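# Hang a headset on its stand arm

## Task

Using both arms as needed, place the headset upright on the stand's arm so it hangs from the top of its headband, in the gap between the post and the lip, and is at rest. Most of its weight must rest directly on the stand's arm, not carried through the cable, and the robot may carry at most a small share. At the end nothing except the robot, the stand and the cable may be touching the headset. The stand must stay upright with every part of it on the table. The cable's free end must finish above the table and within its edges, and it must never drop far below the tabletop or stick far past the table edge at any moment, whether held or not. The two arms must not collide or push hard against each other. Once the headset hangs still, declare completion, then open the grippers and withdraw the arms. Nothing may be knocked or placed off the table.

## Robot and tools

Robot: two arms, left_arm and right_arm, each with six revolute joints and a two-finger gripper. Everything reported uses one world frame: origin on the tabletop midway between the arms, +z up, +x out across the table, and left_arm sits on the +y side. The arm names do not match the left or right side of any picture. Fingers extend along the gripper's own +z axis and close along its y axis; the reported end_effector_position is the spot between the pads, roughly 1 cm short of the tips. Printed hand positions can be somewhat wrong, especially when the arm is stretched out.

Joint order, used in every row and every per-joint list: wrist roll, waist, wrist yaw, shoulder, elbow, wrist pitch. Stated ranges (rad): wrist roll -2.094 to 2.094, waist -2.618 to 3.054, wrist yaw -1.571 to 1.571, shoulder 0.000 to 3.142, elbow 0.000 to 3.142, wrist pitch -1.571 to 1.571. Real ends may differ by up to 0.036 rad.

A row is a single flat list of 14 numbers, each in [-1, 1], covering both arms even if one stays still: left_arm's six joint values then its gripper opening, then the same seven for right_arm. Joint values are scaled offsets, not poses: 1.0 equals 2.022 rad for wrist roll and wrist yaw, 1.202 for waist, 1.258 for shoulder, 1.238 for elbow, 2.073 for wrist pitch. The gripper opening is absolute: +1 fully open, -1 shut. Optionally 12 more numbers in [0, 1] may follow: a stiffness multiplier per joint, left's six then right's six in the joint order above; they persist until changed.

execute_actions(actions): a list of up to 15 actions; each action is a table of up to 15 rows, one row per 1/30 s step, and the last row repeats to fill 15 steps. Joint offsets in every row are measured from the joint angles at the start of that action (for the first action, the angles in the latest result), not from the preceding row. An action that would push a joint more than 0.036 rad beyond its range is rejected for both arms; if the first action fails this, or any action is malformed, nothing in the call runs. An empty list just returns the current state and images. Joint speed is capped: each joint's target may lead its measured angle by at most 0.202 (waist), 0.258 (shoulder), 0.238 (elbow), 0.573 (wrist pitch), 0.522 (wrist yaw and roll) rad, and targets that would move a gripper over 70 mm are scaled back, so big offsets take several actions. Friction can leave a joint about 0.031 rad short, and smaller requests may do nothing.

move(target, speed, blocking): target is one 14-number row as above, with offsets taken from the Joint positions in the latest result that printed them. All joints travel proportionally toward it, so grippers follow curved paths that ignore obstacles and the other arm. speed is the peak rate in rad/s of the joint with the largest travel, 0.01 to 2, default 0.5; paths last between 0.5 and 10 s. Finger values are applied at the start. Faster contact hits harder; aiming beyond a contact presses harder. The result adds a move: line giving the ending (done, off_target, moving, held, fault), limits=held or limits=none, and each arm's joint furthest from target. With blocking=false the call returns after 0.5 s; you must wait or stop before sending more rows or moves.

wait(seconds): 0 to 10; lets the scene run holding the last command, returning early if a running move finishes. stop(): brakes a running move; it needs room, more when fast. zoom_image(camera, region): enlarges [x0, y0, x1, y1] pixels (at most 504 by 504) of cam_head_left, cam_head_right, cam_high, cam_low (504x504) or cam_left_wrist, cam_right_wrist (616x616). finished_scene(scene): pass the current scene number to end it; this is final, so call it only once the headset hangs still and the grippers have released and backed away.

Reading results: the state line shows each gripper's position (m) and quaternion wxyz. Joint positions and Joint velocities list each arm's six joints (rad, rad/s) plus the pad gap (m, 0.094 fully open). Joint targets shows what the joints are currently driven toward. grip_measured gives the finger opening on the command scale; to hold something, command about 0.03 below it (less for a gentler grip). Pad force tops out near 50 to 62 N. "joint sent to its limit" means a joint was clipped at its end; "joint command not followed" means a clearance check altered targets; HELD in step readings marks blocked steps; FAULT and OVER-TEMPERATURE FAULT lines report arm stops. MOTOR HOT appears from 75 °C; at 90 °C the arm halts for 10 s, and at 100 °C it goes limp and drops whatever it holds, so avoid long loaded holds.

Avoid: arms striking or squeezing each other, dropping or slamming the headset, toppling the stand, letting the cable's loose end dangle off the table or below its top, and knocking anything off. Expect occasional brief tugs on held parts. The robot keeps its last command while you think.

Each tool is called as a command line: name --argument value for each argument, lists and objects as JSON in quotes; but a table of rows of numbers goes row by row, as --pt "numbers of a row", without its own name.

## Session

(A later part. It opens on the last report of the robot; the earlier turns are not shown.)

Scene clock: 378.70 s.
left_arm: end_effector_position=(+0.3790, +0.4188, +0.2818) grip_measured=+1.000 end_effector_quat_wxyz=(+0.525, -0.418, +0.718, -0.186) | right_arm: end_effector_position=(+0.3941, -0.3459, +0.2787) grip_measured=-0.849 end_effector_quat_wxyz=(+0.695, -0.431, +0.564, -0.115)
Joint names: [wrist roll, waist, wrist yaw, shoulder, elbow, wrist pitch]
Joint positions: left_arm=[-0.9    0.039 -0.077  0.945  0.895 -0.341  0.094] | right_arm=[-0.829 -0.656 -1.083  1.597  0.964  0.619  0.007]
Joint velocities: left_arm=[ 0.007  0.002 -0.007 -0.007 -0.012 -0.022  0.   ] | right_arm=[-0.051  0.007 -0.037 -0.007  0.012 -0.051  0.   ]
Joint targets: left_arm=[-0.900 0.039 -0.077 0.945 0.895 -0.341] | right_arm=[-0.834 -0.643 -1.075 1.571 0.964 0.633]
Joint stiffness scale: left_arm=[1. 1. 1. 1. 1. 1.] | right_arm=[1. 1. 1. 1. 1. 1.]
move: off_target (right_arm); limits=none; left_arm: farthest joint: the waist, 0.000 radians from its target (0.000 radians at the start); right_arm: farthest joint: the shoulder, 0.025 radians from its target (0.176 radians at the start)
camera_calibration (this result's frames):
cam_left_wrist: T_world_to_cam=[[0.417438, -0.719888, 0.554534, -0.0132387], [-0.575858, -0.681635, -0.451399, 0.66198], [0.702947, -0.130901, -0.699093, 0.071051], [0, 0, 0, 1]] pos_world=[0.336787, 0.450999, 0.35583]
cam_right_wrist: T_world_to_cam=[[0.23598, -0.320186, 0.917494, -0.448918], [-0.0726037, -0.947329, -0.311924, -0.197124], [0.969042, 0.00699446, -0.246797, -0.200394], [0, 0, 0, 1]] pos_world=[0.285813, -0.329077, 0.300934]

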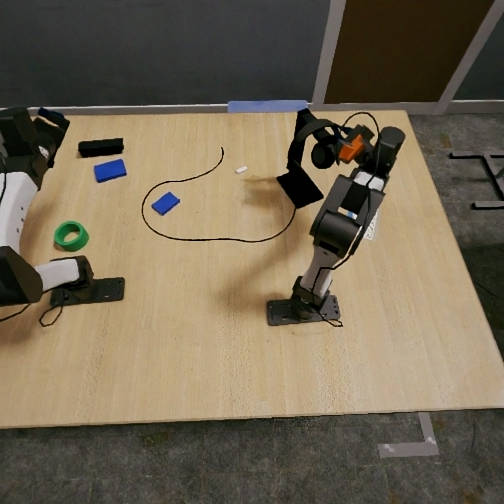

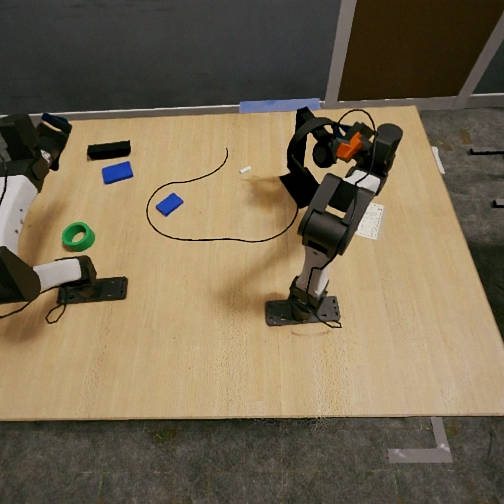

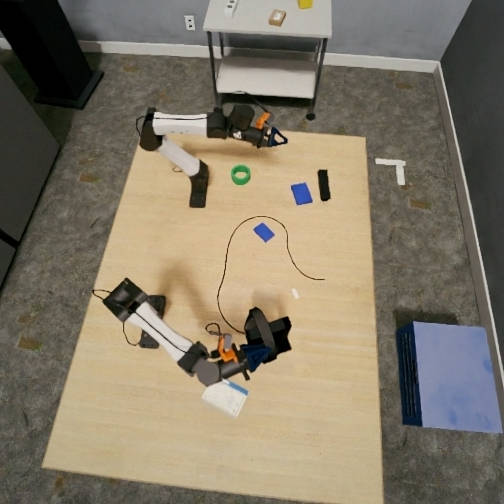

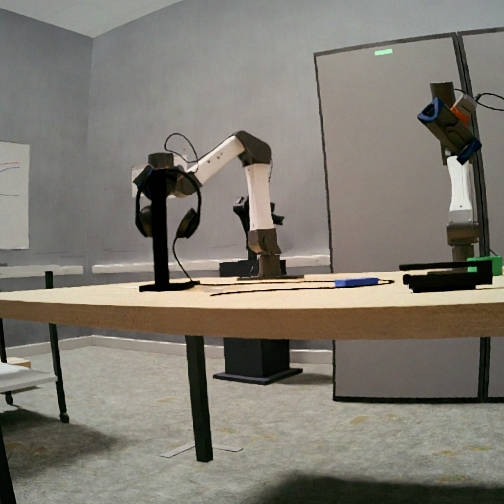

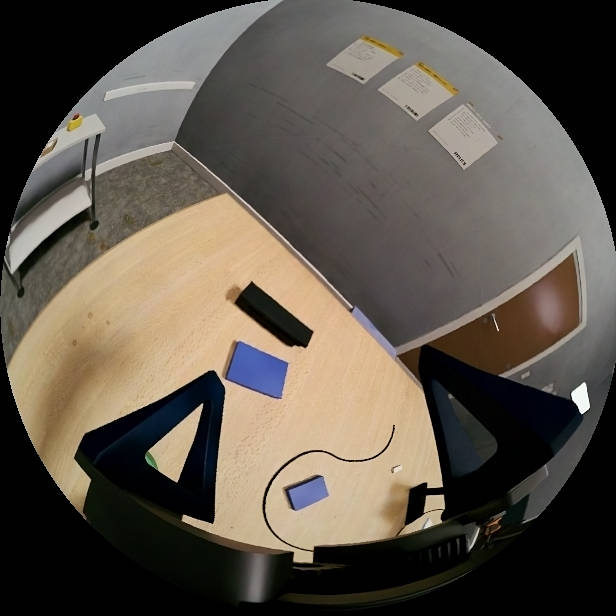

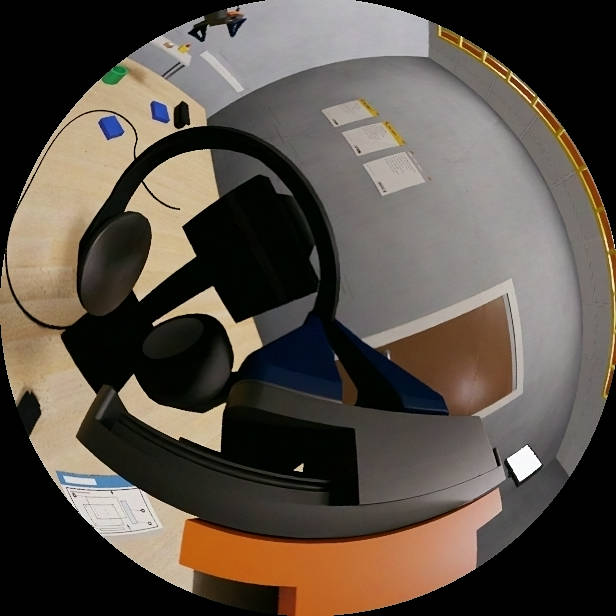

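execute_actions --actions '[]'

move --target '[0,0,0,0,0,0,1,0,0,0,0.03,0,0.015,-0.9]' --speed 0.1

move --target '[0,0,0,0,0,0,1,0,0,0,0,0,0,-0.5]'

move --target '[0,0,0,0,0,0,1,0,-0.12,-0.07,-0.04,-0.045,0,-0.5]' --speed 0.15

zoom_image --camera "cam_low" --region '[60,100,290,330]'

Scene clock: 398.67 s.
left_arm: end_effector_position=(+0.3790, +0.4188, +0.2818) grip_measured=+1.000 end_effector_quat_wxyz=(+0.525, -0.418, +0.718, -0.186) | right_arm: end_effector_position=(+0.3941, -0.3459, +0.2786) grip_measured=-0.849 end_effector_quat_wxyz=(+0.695, -0.431, +0.564, -0.116)
Joint names: [wrist roll, waist, wrist yaw, shoulder, elbow, wrist pitch]
Joint positions: left_arm=[-0.9    0.039 -0.077  0.945  0.895 -0.341  0.094] | right_arm=[-0.83  -0.656 -1.083  1.597  0.964  0.619  0.007]
Joint velocities: left_arm=[-0.051  0.002  0.022 -0.012 -0.017 -0.066  0.   ] | right_arm=[ 0.022 -0.007 -0.081 -0.027 -0.002 -0.007  0.001]
Joint targets: left_arm=[-0.900 0.039 -0.077 0.945 0.895 -0.341] | right_arm=[-0.834 -0.643 -1.075 1.571 0.964 0.633]
Joint stiffness scale: left_arm=[1. 1. 1. 1. 1. 1.] | right_arm=[1. 1. 1. 1. 1. 1.]
camera_calibration (this result's frames):
cam_left_wrist: T_world_to_cam=[[0.417438, -0.719888, 0.554534, -0.0132387], [-0.575858, -0.681635, -0.451399, 0.66198], [0.702947, -0.130901, -0.699093, 0.071051], [0, 0, 0, 1]] pos_world=[0.336787, 0.450999, 0.35583]
cam_right_wrist: T_world_to_cam=[[0.235943, -0.319763, 0.917651, -0.448746], [-0.072586, -0.947473, -0.311491, -0.19732], [0.969052, 0.00688582, -0.24676, -0.200459], [0, 0, 0, 1]] pos_world=[0.285812, -0.329067, 0.300863]

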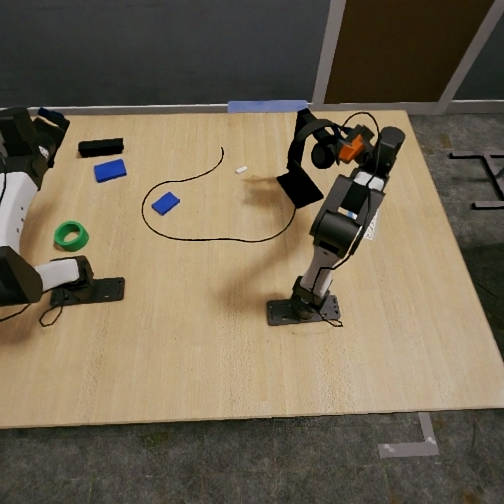

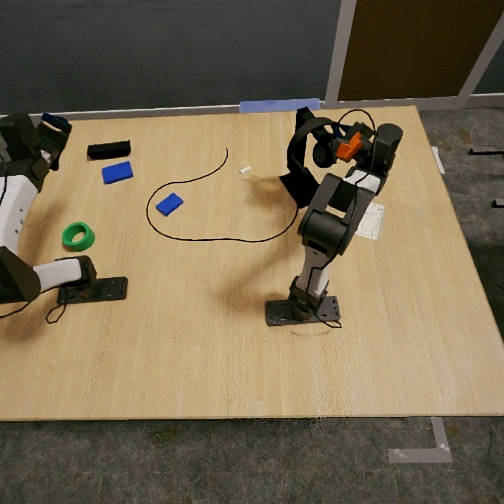

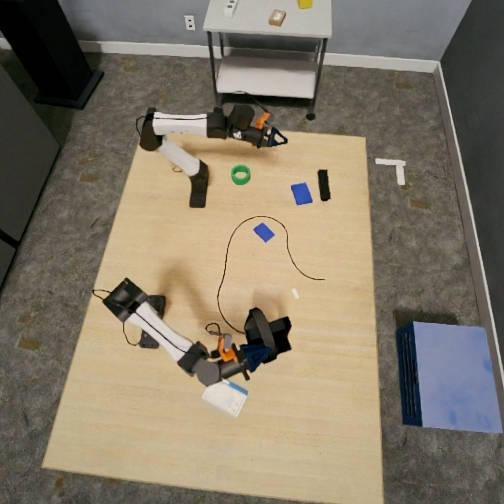

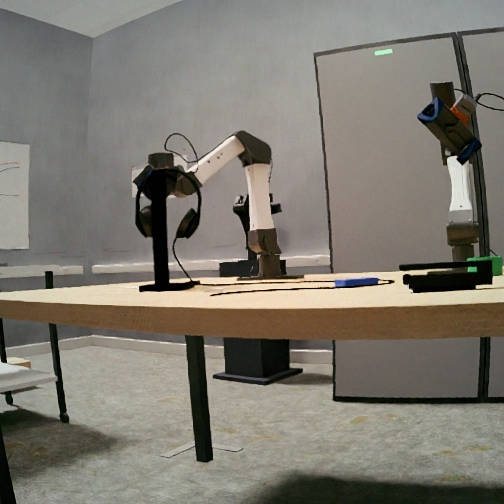

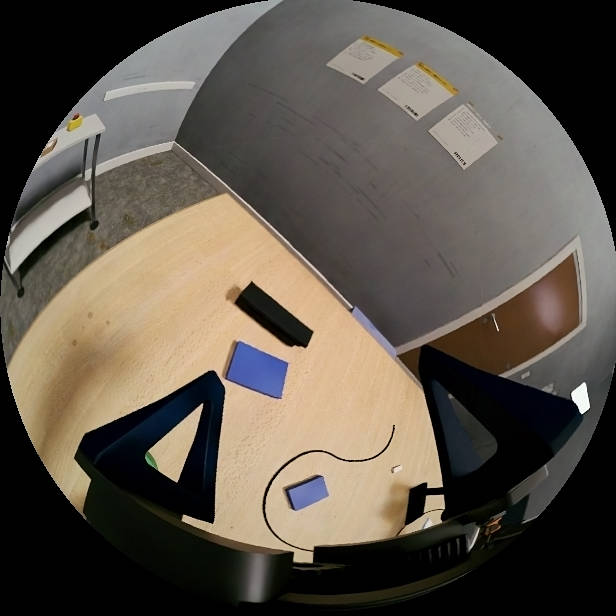

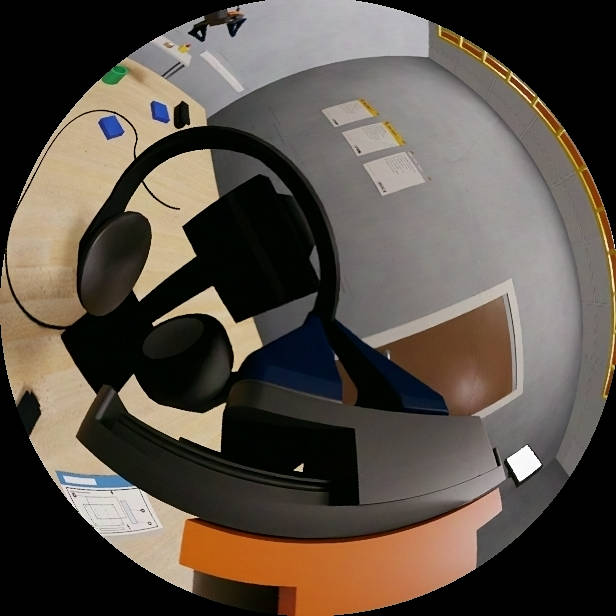

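Scene clock: 399.53 s.
left_arm: end_effector_position=(+0.3790, +0.4188, +0.2818) grip_measured=+1.000 end_effector_quat_wxyz=(+0.525, -0.418, +0.718, -0.186) | right_arm: end_effector_position=(+0.3967, -0.3473, +0.2723) grip_measured=-0.849 end_effector_quat_wxyz=(+0.695, -0.431, +0.565, -0.112)
Joint names: [wrist roll, waist, wrist yaw, shoulder, elbow, wrist pitch]
Joint positions: left_arm=[-0.9    0.039 -0.077  0.945  0.895 -0.341  0.094] | right_arm=[-0.83  -0.656 -1.087  1.619  0.964  0.635  0.007]
Joint velocities: left_arm=[ 0.007 -0.002 -0.007 -0.022 -0.002 -0.022  0.   ] | right_arm=[-0.007  0.002  0.007 -0.002 -0.022  0.007 -0.   ]
Joint targets: left_arm=[-0.900 0.039 -0.077 0.945 0.895 -0.341] | right_arm=[-0.830 -0.656 -1.083 1.635 0.964 0.650]
Joint stiffness scale: left_arm=[1. 1. 1. 1. 1. 1.] | right_arm=[1. 1. 1. 1. 1. 1.]
move: done; limits=none; left_arm: farthest joint: the waist, 0.000 radians from its target (0.000 radians at the start); right_arm: farthest joint: the shoulder, 0.016 radians from its target (0.038 radians at the start)
camera_calibration (this result's frames):
cam_left_wrist: T_world_to_cam=[[0.417438, -0.719888, 0.554534, -0.0132387], [-0.575858, -0.681635, -0.451399, 0.66198], [0.702947, -0.130901, -0.699093, 0.071051], [0, 0, 0, 1]] pos_world=[0.336787, 0.450999, 0.35583]
cam_right_wrist: T_world_to_cam=[[0.242172, -0.32215, 0.91519, -0.446636], [-0.0702802, -0.946614, -0.314614, -0.200191], [0.967685, 0.0118711, -0.251884, -0.200924], [0, 0, 0, 1]] pos_world=[0.288524, -0.331002, 0.295165]

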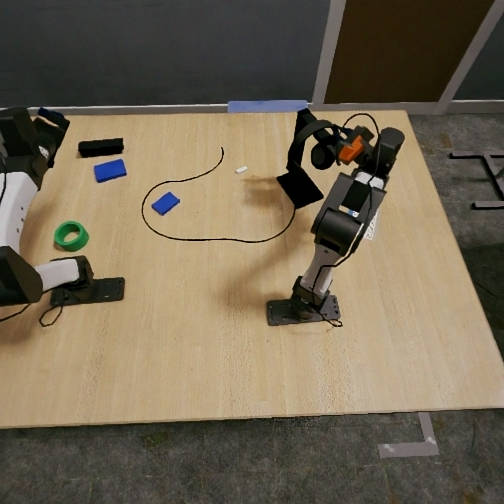

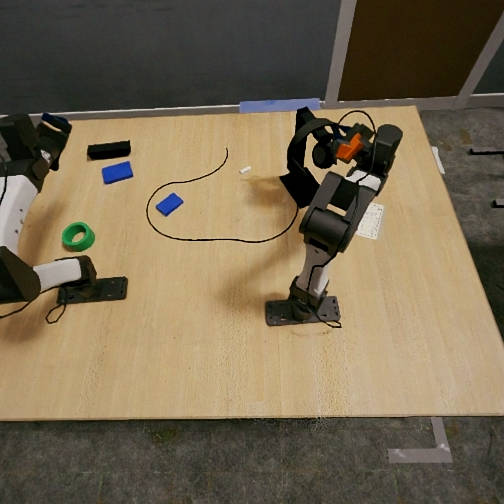

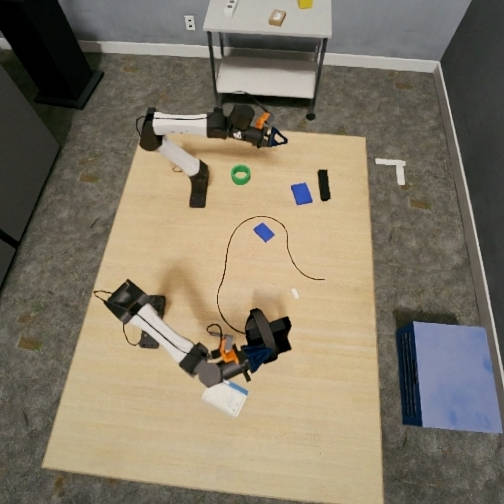

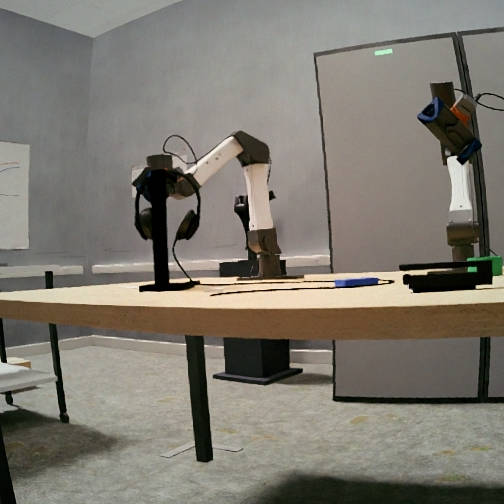

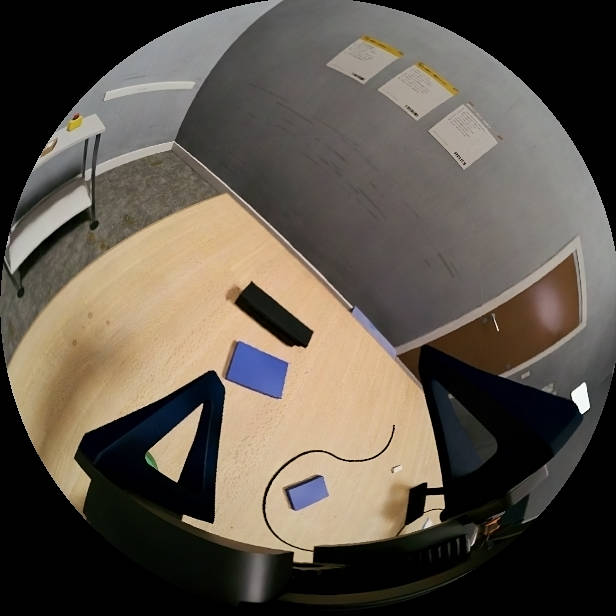

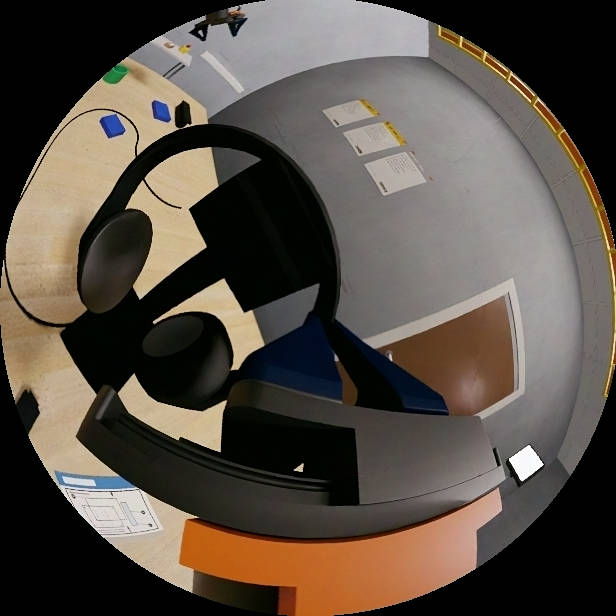

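Scene clock: 400.03 s.
left_arm: end_effector_position=(+0.3790, +0.4188, +0.2818) grip_measured=+1.000 end_effector_quat_wxyz=(+0.525, -0.418, +0.718, -0.186) | right_arm: end_effector_position=(+0.3967, -0.3473, +0.2723) grip_measured=-0.502 end_effector_quat_wxyz=(+0.695, -0.431, +0.565, -0.112)
Joint names: [wrist roll, waist, wrist yaw, shoulder, elbow, wrist pitch]
Joint positions: left_arm=[-0.9    0.039 -0.077  0.945  0.895 -0.341  0.094] | right_arm=[-0.83  -0.656 -1.087  1.619  0.964  0.635  0.023]
Joint velocities: left_arm=[-0.022  0.017  0.007  0.002  0.002 -0.022  0.   ] | right_arm=[-0.022 -0.007  0.007 -0.007 -0.002 -0.022 -0.001]
Joint targets: left_arm=[-0.900 0.039 -0.077 0.945 0.895 -0.341] | right_arm=[-0.830 -0.656 -1.087 1.619 0.964 0.635]
Joint stiffness scale: left_arm=[1. 1. 1. 1. 1. 1.] | right_arm=[1. 1. 1. 1. 1. 1.]
move: done; limits=none; left_arm: farthest joint: the waist, 0.000 radians from its target (0.000 radians at the start); right_arm: farthest joint: the waist, 0.000 radians from its target (0.000 radians at the start)
camera_calibration (this result's frames):
cam_left_wrist: T_world_to_cam=[[0.417438, -0.719888, 0.554534, -0.0132387], [-0.575858, -0.681635, -0.451399, 0.66198], [0.702947, -0.130901, -0.699093, 0.071051], [0, 0, 0, 1]] pos_world=[0.336787, 0.450999, 0.35583]
cam_right_wrist: T_world_to_cam=[[0.242172, -0.32215, 0.91519, -0.446636], [-0.0702802, -0.946614, -0.314614, -0.200191], [0.967685, 0.0118711, -0.251884, -0.200924], [0, 0, 0, 1]] pos_world=[0.288524, -0.331002, 0.295165]

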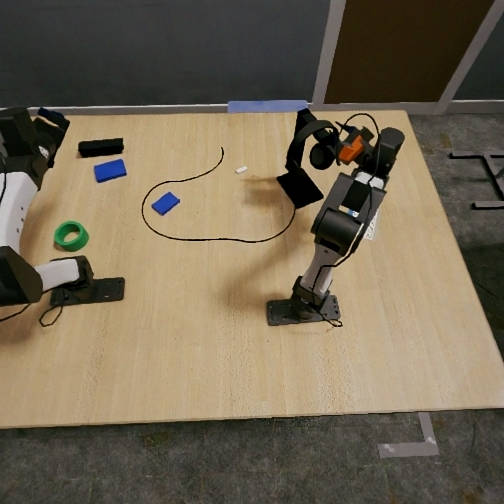

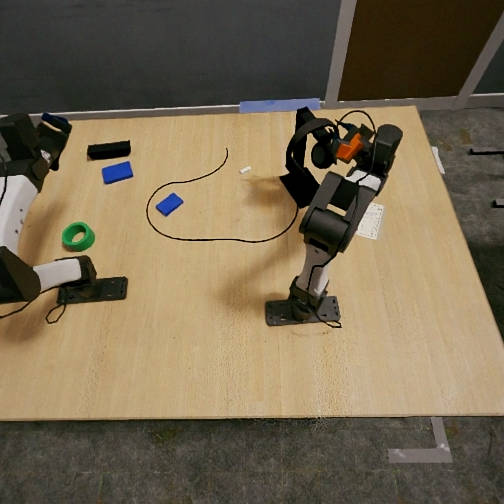

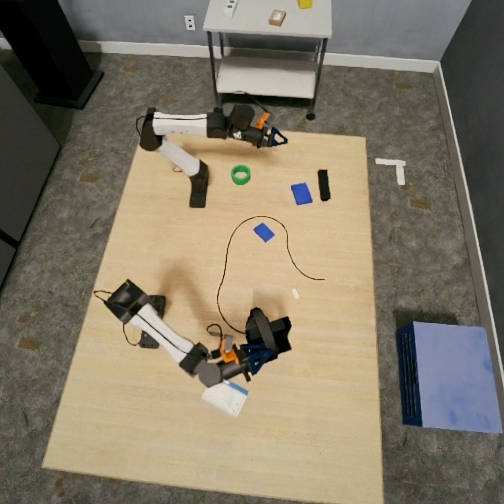

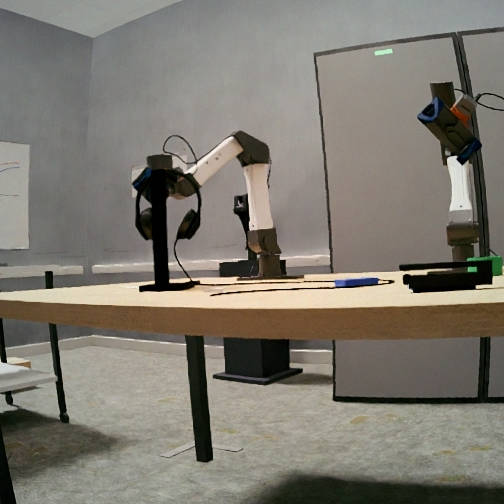

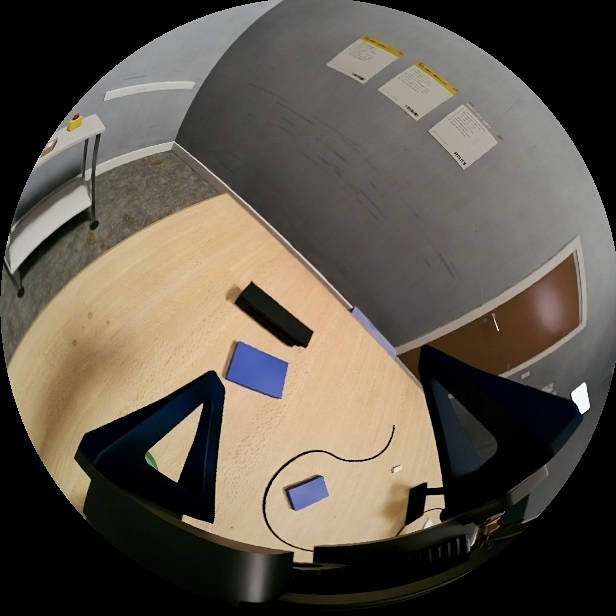

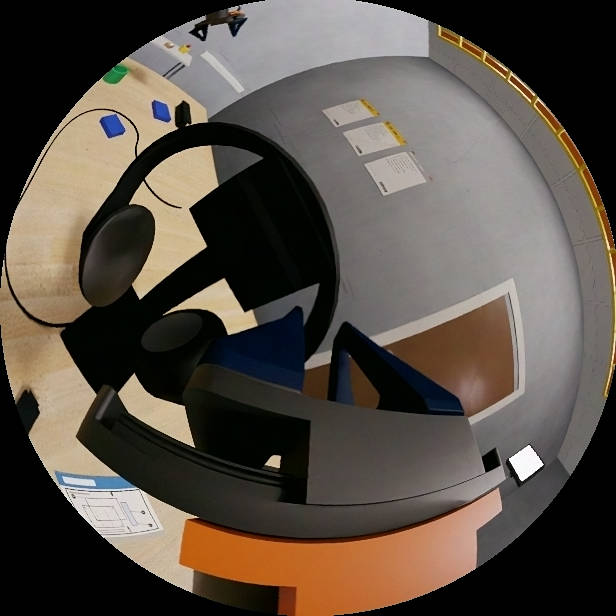

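Scene clock: 401.57 s.
left_arm: end_effector_position=(+0.3790, +0.4188, +0.2818) grip_measured=+1.000 end_effector_quat_wxyz=(+0.525, -0.418, +0.718, -0.186) | right_arm: end_effector_position=(+0.3627, -0.3765, +0.2719) grip_measured=-0.502 end_effector_quat_wxyz=(+0.696, -0.430, +0.565, -0.110)
Joint names: [wrist roll, waist, wrist yaw, shoulder, elbow, wrist pitch]
Joint positions: left_arm=[-0.9    0.039 -0.077  0.945  0.895 -0.341  0.094] | right_arm=[-0.83  -0.789 -1.222  1.587  0.929  0.635  0.023]
Joint velocities: left_arm=[ 0.037 -0.002 -0.022  0.002  0.007  0.007  0.   ] | right_arm=[ 0.037 -0.007 -0.022 -0.002  0.002 -0.007 -0.   ]
Joint targets: left_arm=[-0.900 0.039 -0.077 0.945 0.895 -0.341] | right_arm=[-0.830 -0.800 -1.229 1.569 0.908 0.635]
Joint stiffness scale: left_arm=[1. 1. 1. 1. 1. 1.] | right_arm=[1. 1. 1. 1. 1. 1.]
move: off_target (right_arm); limits=none; left_arm: farthest joint: the waist, 0.000 radians from its target (0.000 radians at the start); right_arm: farthest joint: the elbow, 0.021 radians from its target (0.055 radians at the start)
camera_calibration (this result's frames):
cam_left_wrist: T_world_to_cam=[[0.417438, -0.719888, 0.554534, -0.0132387], [-0.575858, -0.681635, -0.451399, 0.66198], [0.702947, -0.130901, -0.699093, 0.071051], [0, 0, 0, 1]] pos_world=[0.336787, 0.450999, 0.35583]
cam_right_wrist: T_world_to_cam=[[0.243296, -0.325561, 0.913683, -0.448695], [-0.0686862, -0.945406, -0.318575, -0.229358], [0.967517, 0.0147507, -0.252375, -0.166438], [0, 0, 0, 1]] pos_world=[0.254443, -0.360459, 0.294893]

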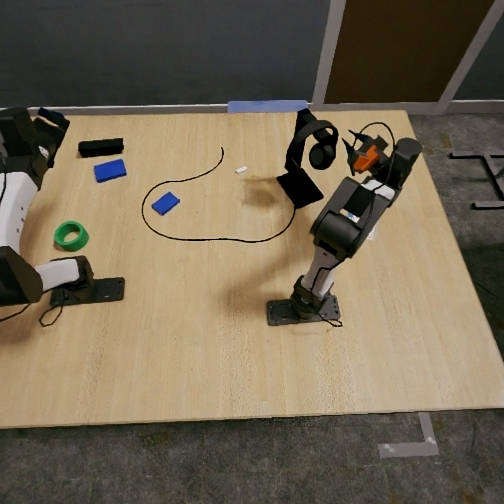

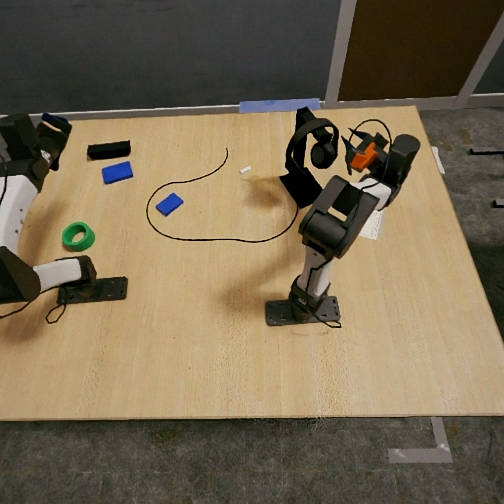

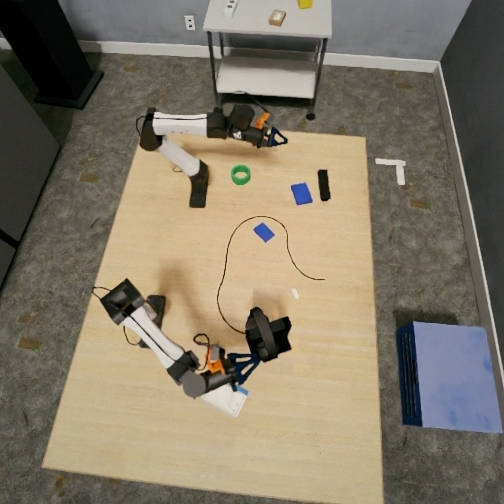

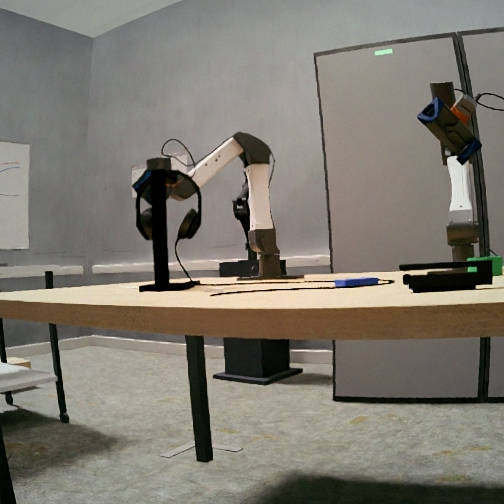

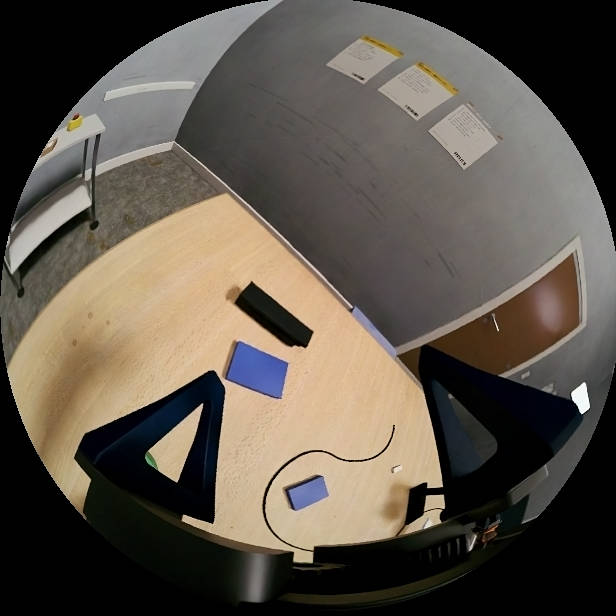

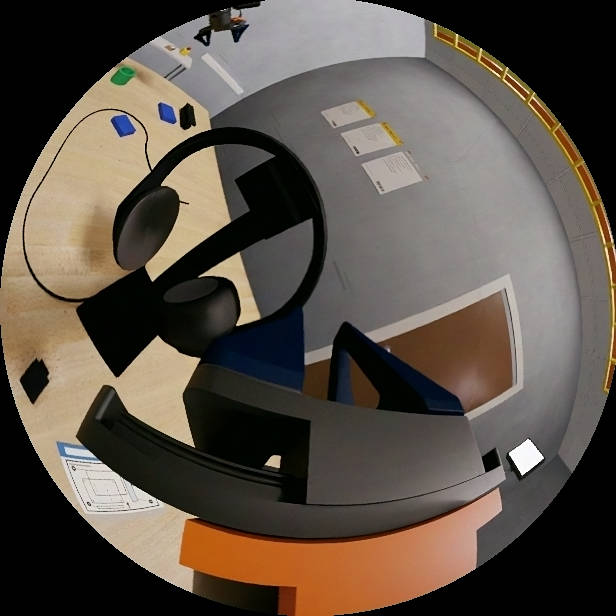

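Region (60, 100, 290, 330) of cam_low's 504x504 image, scaled by 2.191, with more detail than that image has.

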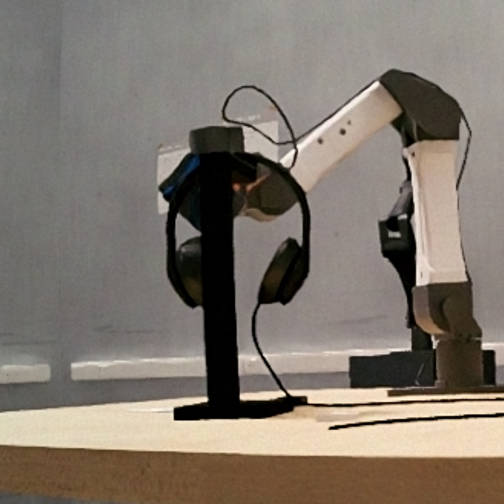

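move --target '[0,0,0,0,0,0,1,0,-0.3,-0.08,0,0,0,-0.5]' --speed 0.4

wait --seconds 4

Scene clock: 408.27 s.
left_arm: end_effector_position=(+0.3790, +0.4188, +0.2818) grip_measured=+1.000 end_effector_quat_wxyz=(+0.525, -0.418, +0.718, -0.186) | right_arm: end_effector_position=(+0.2851, -0.4792, +0.2725) grip_measured=-0.502 end_effector_quat_wxyz=(+0.683, -0.371, +0.604, -0.178)
Joint names: [wrist roll, waist, wrist yaw, shoulder, elbow, wrist pitch]
Joint positions: left_arm=[-0.9    0.039 -0.077  0.945  0.895 -0.341  0.094] | right_arm=[-0.83  -1.141 -1.376  1.587  0.929  0.635  0.023]
Joint velocities: left_arm=[ 0.022 -0.017  0.051 -0.012 -0.012 -0.022  0.   ] | right_arm=[-0.037 -0.002 -0.066 -0.012 -0.007  0.051 -0.001]
Joint targets: left_arm=[-0.900 0.039 -0.077 0.945 0.895 -0.341] | right_arm=[-0.830 -1.149 -1.383 1.587 0.929 0.635]
Joint stiffness scale: left_arm=[1. 1. 1. 1. 1. 1.] | right_arm=[1. 1. 1. 1. 1. 1.]
move: done; limits=none; left_arm: farthest joint: the waist, 0.000 radians from its target (0.000 radians at the start); right_arm: farthest joint: the waist, 0.008 radians from its target (0.361 radians at the start)
camera_calibration (this result's frames):
cam_left_wrist: T_world_to_cam=[[0.417438, -0.719888, 0.554534, -0.0132387], [-0.575858, -0.681635, -0.451399, 0.66198], [0.702947, -0.130901, -0.699093, 0.071051], [0, 0, 0, 1]] pos_world=[0.336787, 0.450999, 0.35583]
cam_right_wrist: T_world_to_cam=[[0.171529, -0.368929, 0.913493, -0.464092], [-0.252701, -0.91269, -0.321154, -0.26275], [0.952218, -0.175753, -0.249782, -0.177384], [0, 0, 0, 1]] pos_world=[0.182117, -0.442202, 0.295254]

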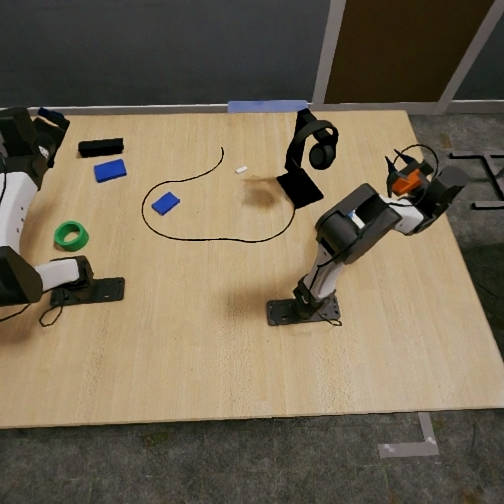

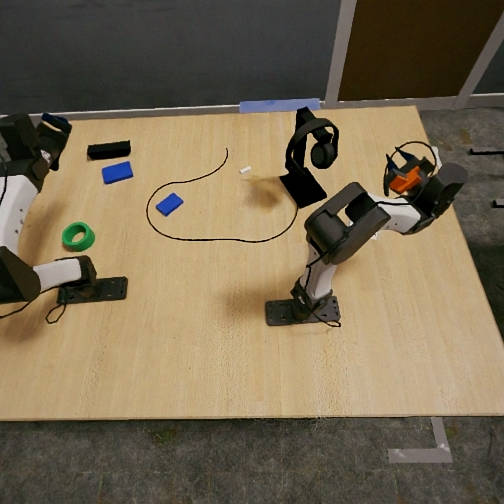

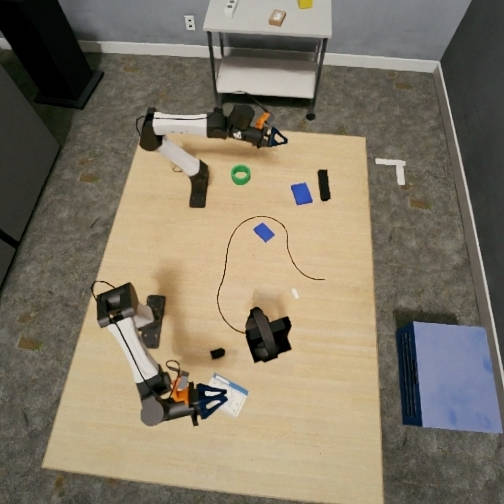

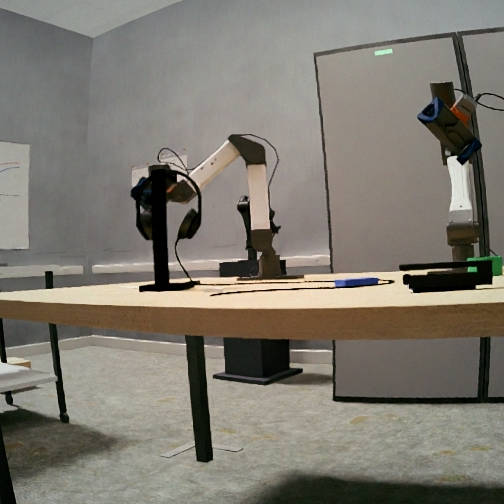

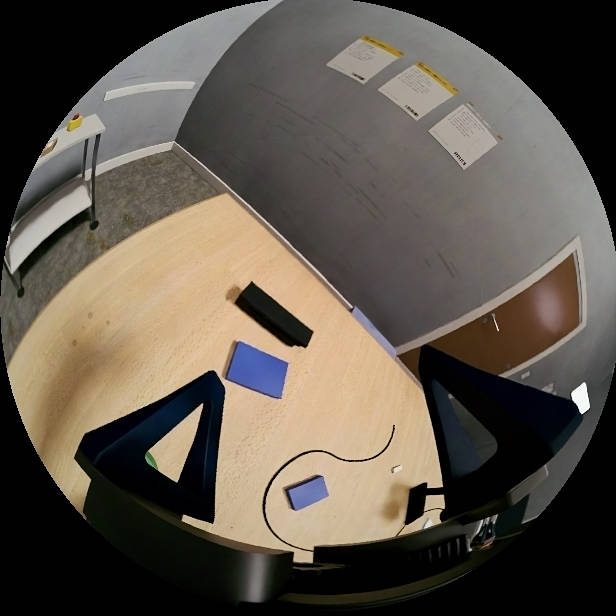

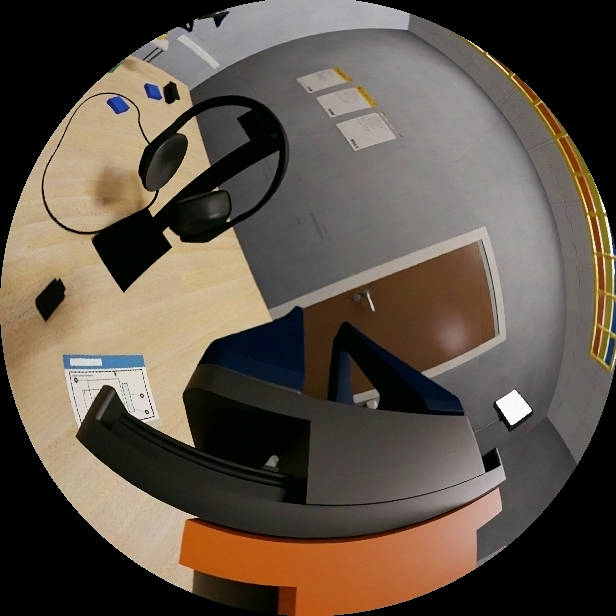

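Scene clock: 412.27 s.
left_arm: end_effector_position=(+0.3790, +0.4188, +0.2818) grip_measured=+1.000 end_effector_quat_wxyz=(+0.525, -0.418, +0.718, -0.186) | right_arm: end_effector_position=(+0.2851, -0.4791, +0.2725) grip_measured=-0.502 end_effector_quat_wxyz=(+0.683, -0.371, +0.604, -0.178)
Joint names: [wrist roll, waist, wrist yaw, shoulder, elbow, wrist pitch]
Joint positions: left_arm=[-0.9    0.039 -0.077  0.945  0.895 -0.341  0.094] | right_arm=[-0.83  -1.141 -1.377  1.587  0.929  0.635  0.023]
Joint velocities: left_arm=[-0.007 -0.012 -0.037 -0.002  0.012 -0.066  0.   ] | right_arm=[-0.037 -0.007 -0.051 -0.012  0.007 -0.022  0.   ]
Joint targets: left_arm=[-0.900 0.039 -0.077 0.945 0.895 -0.341] | right_arm=[-0.830 -1.149 -1.383 1.587 0.929 0.635]
Joint stiffness scale: left_arm=[1. 1. 1. 1. 1. 1.] | right_arm=[1. 1. 1. 1. 1. 1.]
wait: 4.00 s; at rest by 0.17 s
camera_calibration (this result's frames):
cam_left_wrist: T_world_to_cam=[[0.417438, -0.719888, 0.554534, -0.0132387], [-0.575858, -0.681635, -0.451399, 0.66198], [0.702947, -0.130901, -0.699093, 0.071051], [0, 0, 0, 1]] pos_world=[0.336787, 0.450999, 0.35583]
cam_right_wrist: T_world_to_cam=[[0.171796, -0.368805, 0.913493, -0.464059], [-0.252, -0.912879, -0.321165, -0.262932], [0.952356, -0.175025, -0.249768, -0.177019], [0, 0, 0, 1]] pos_world=[0.18205, -0.442155, 0.295256]

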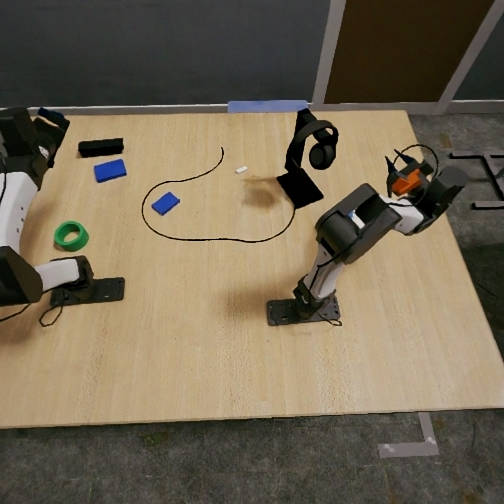

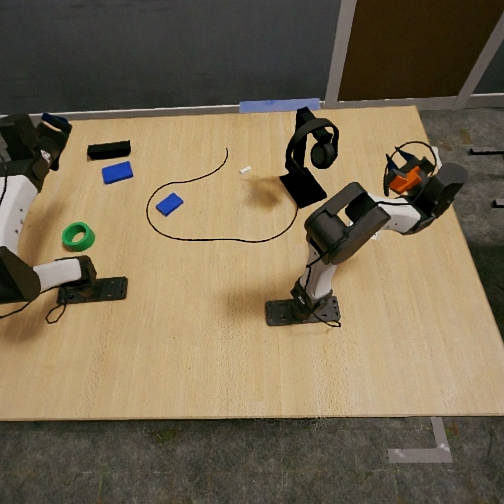

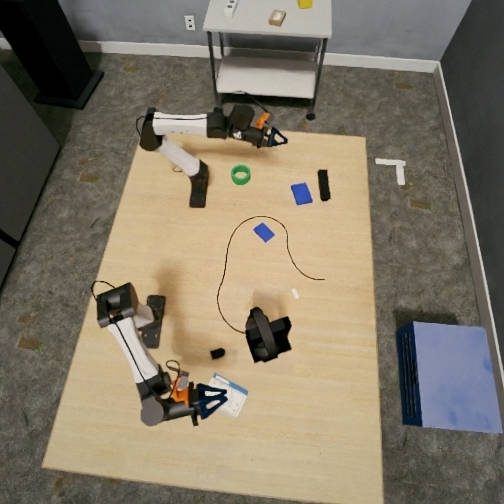

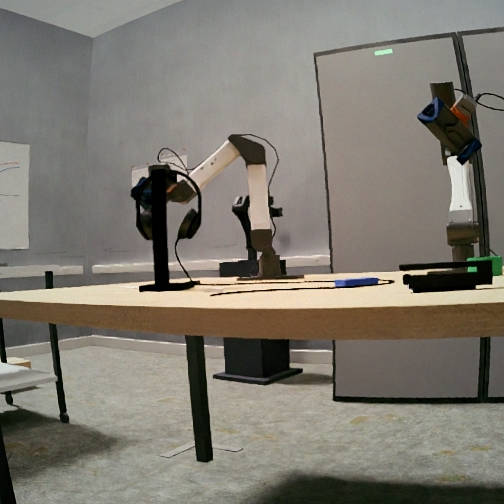

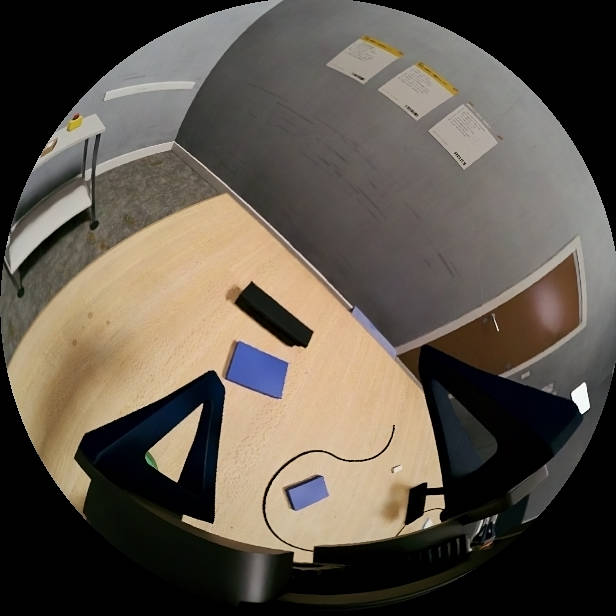

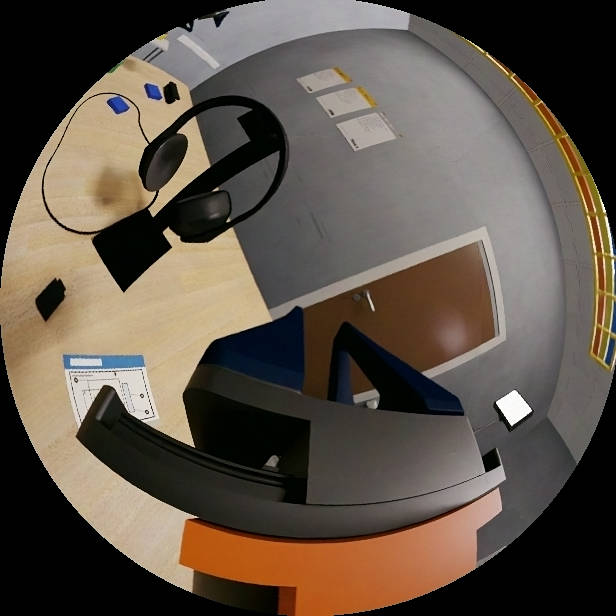

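finished_scene --scene 2

The scene is finished: the task was done.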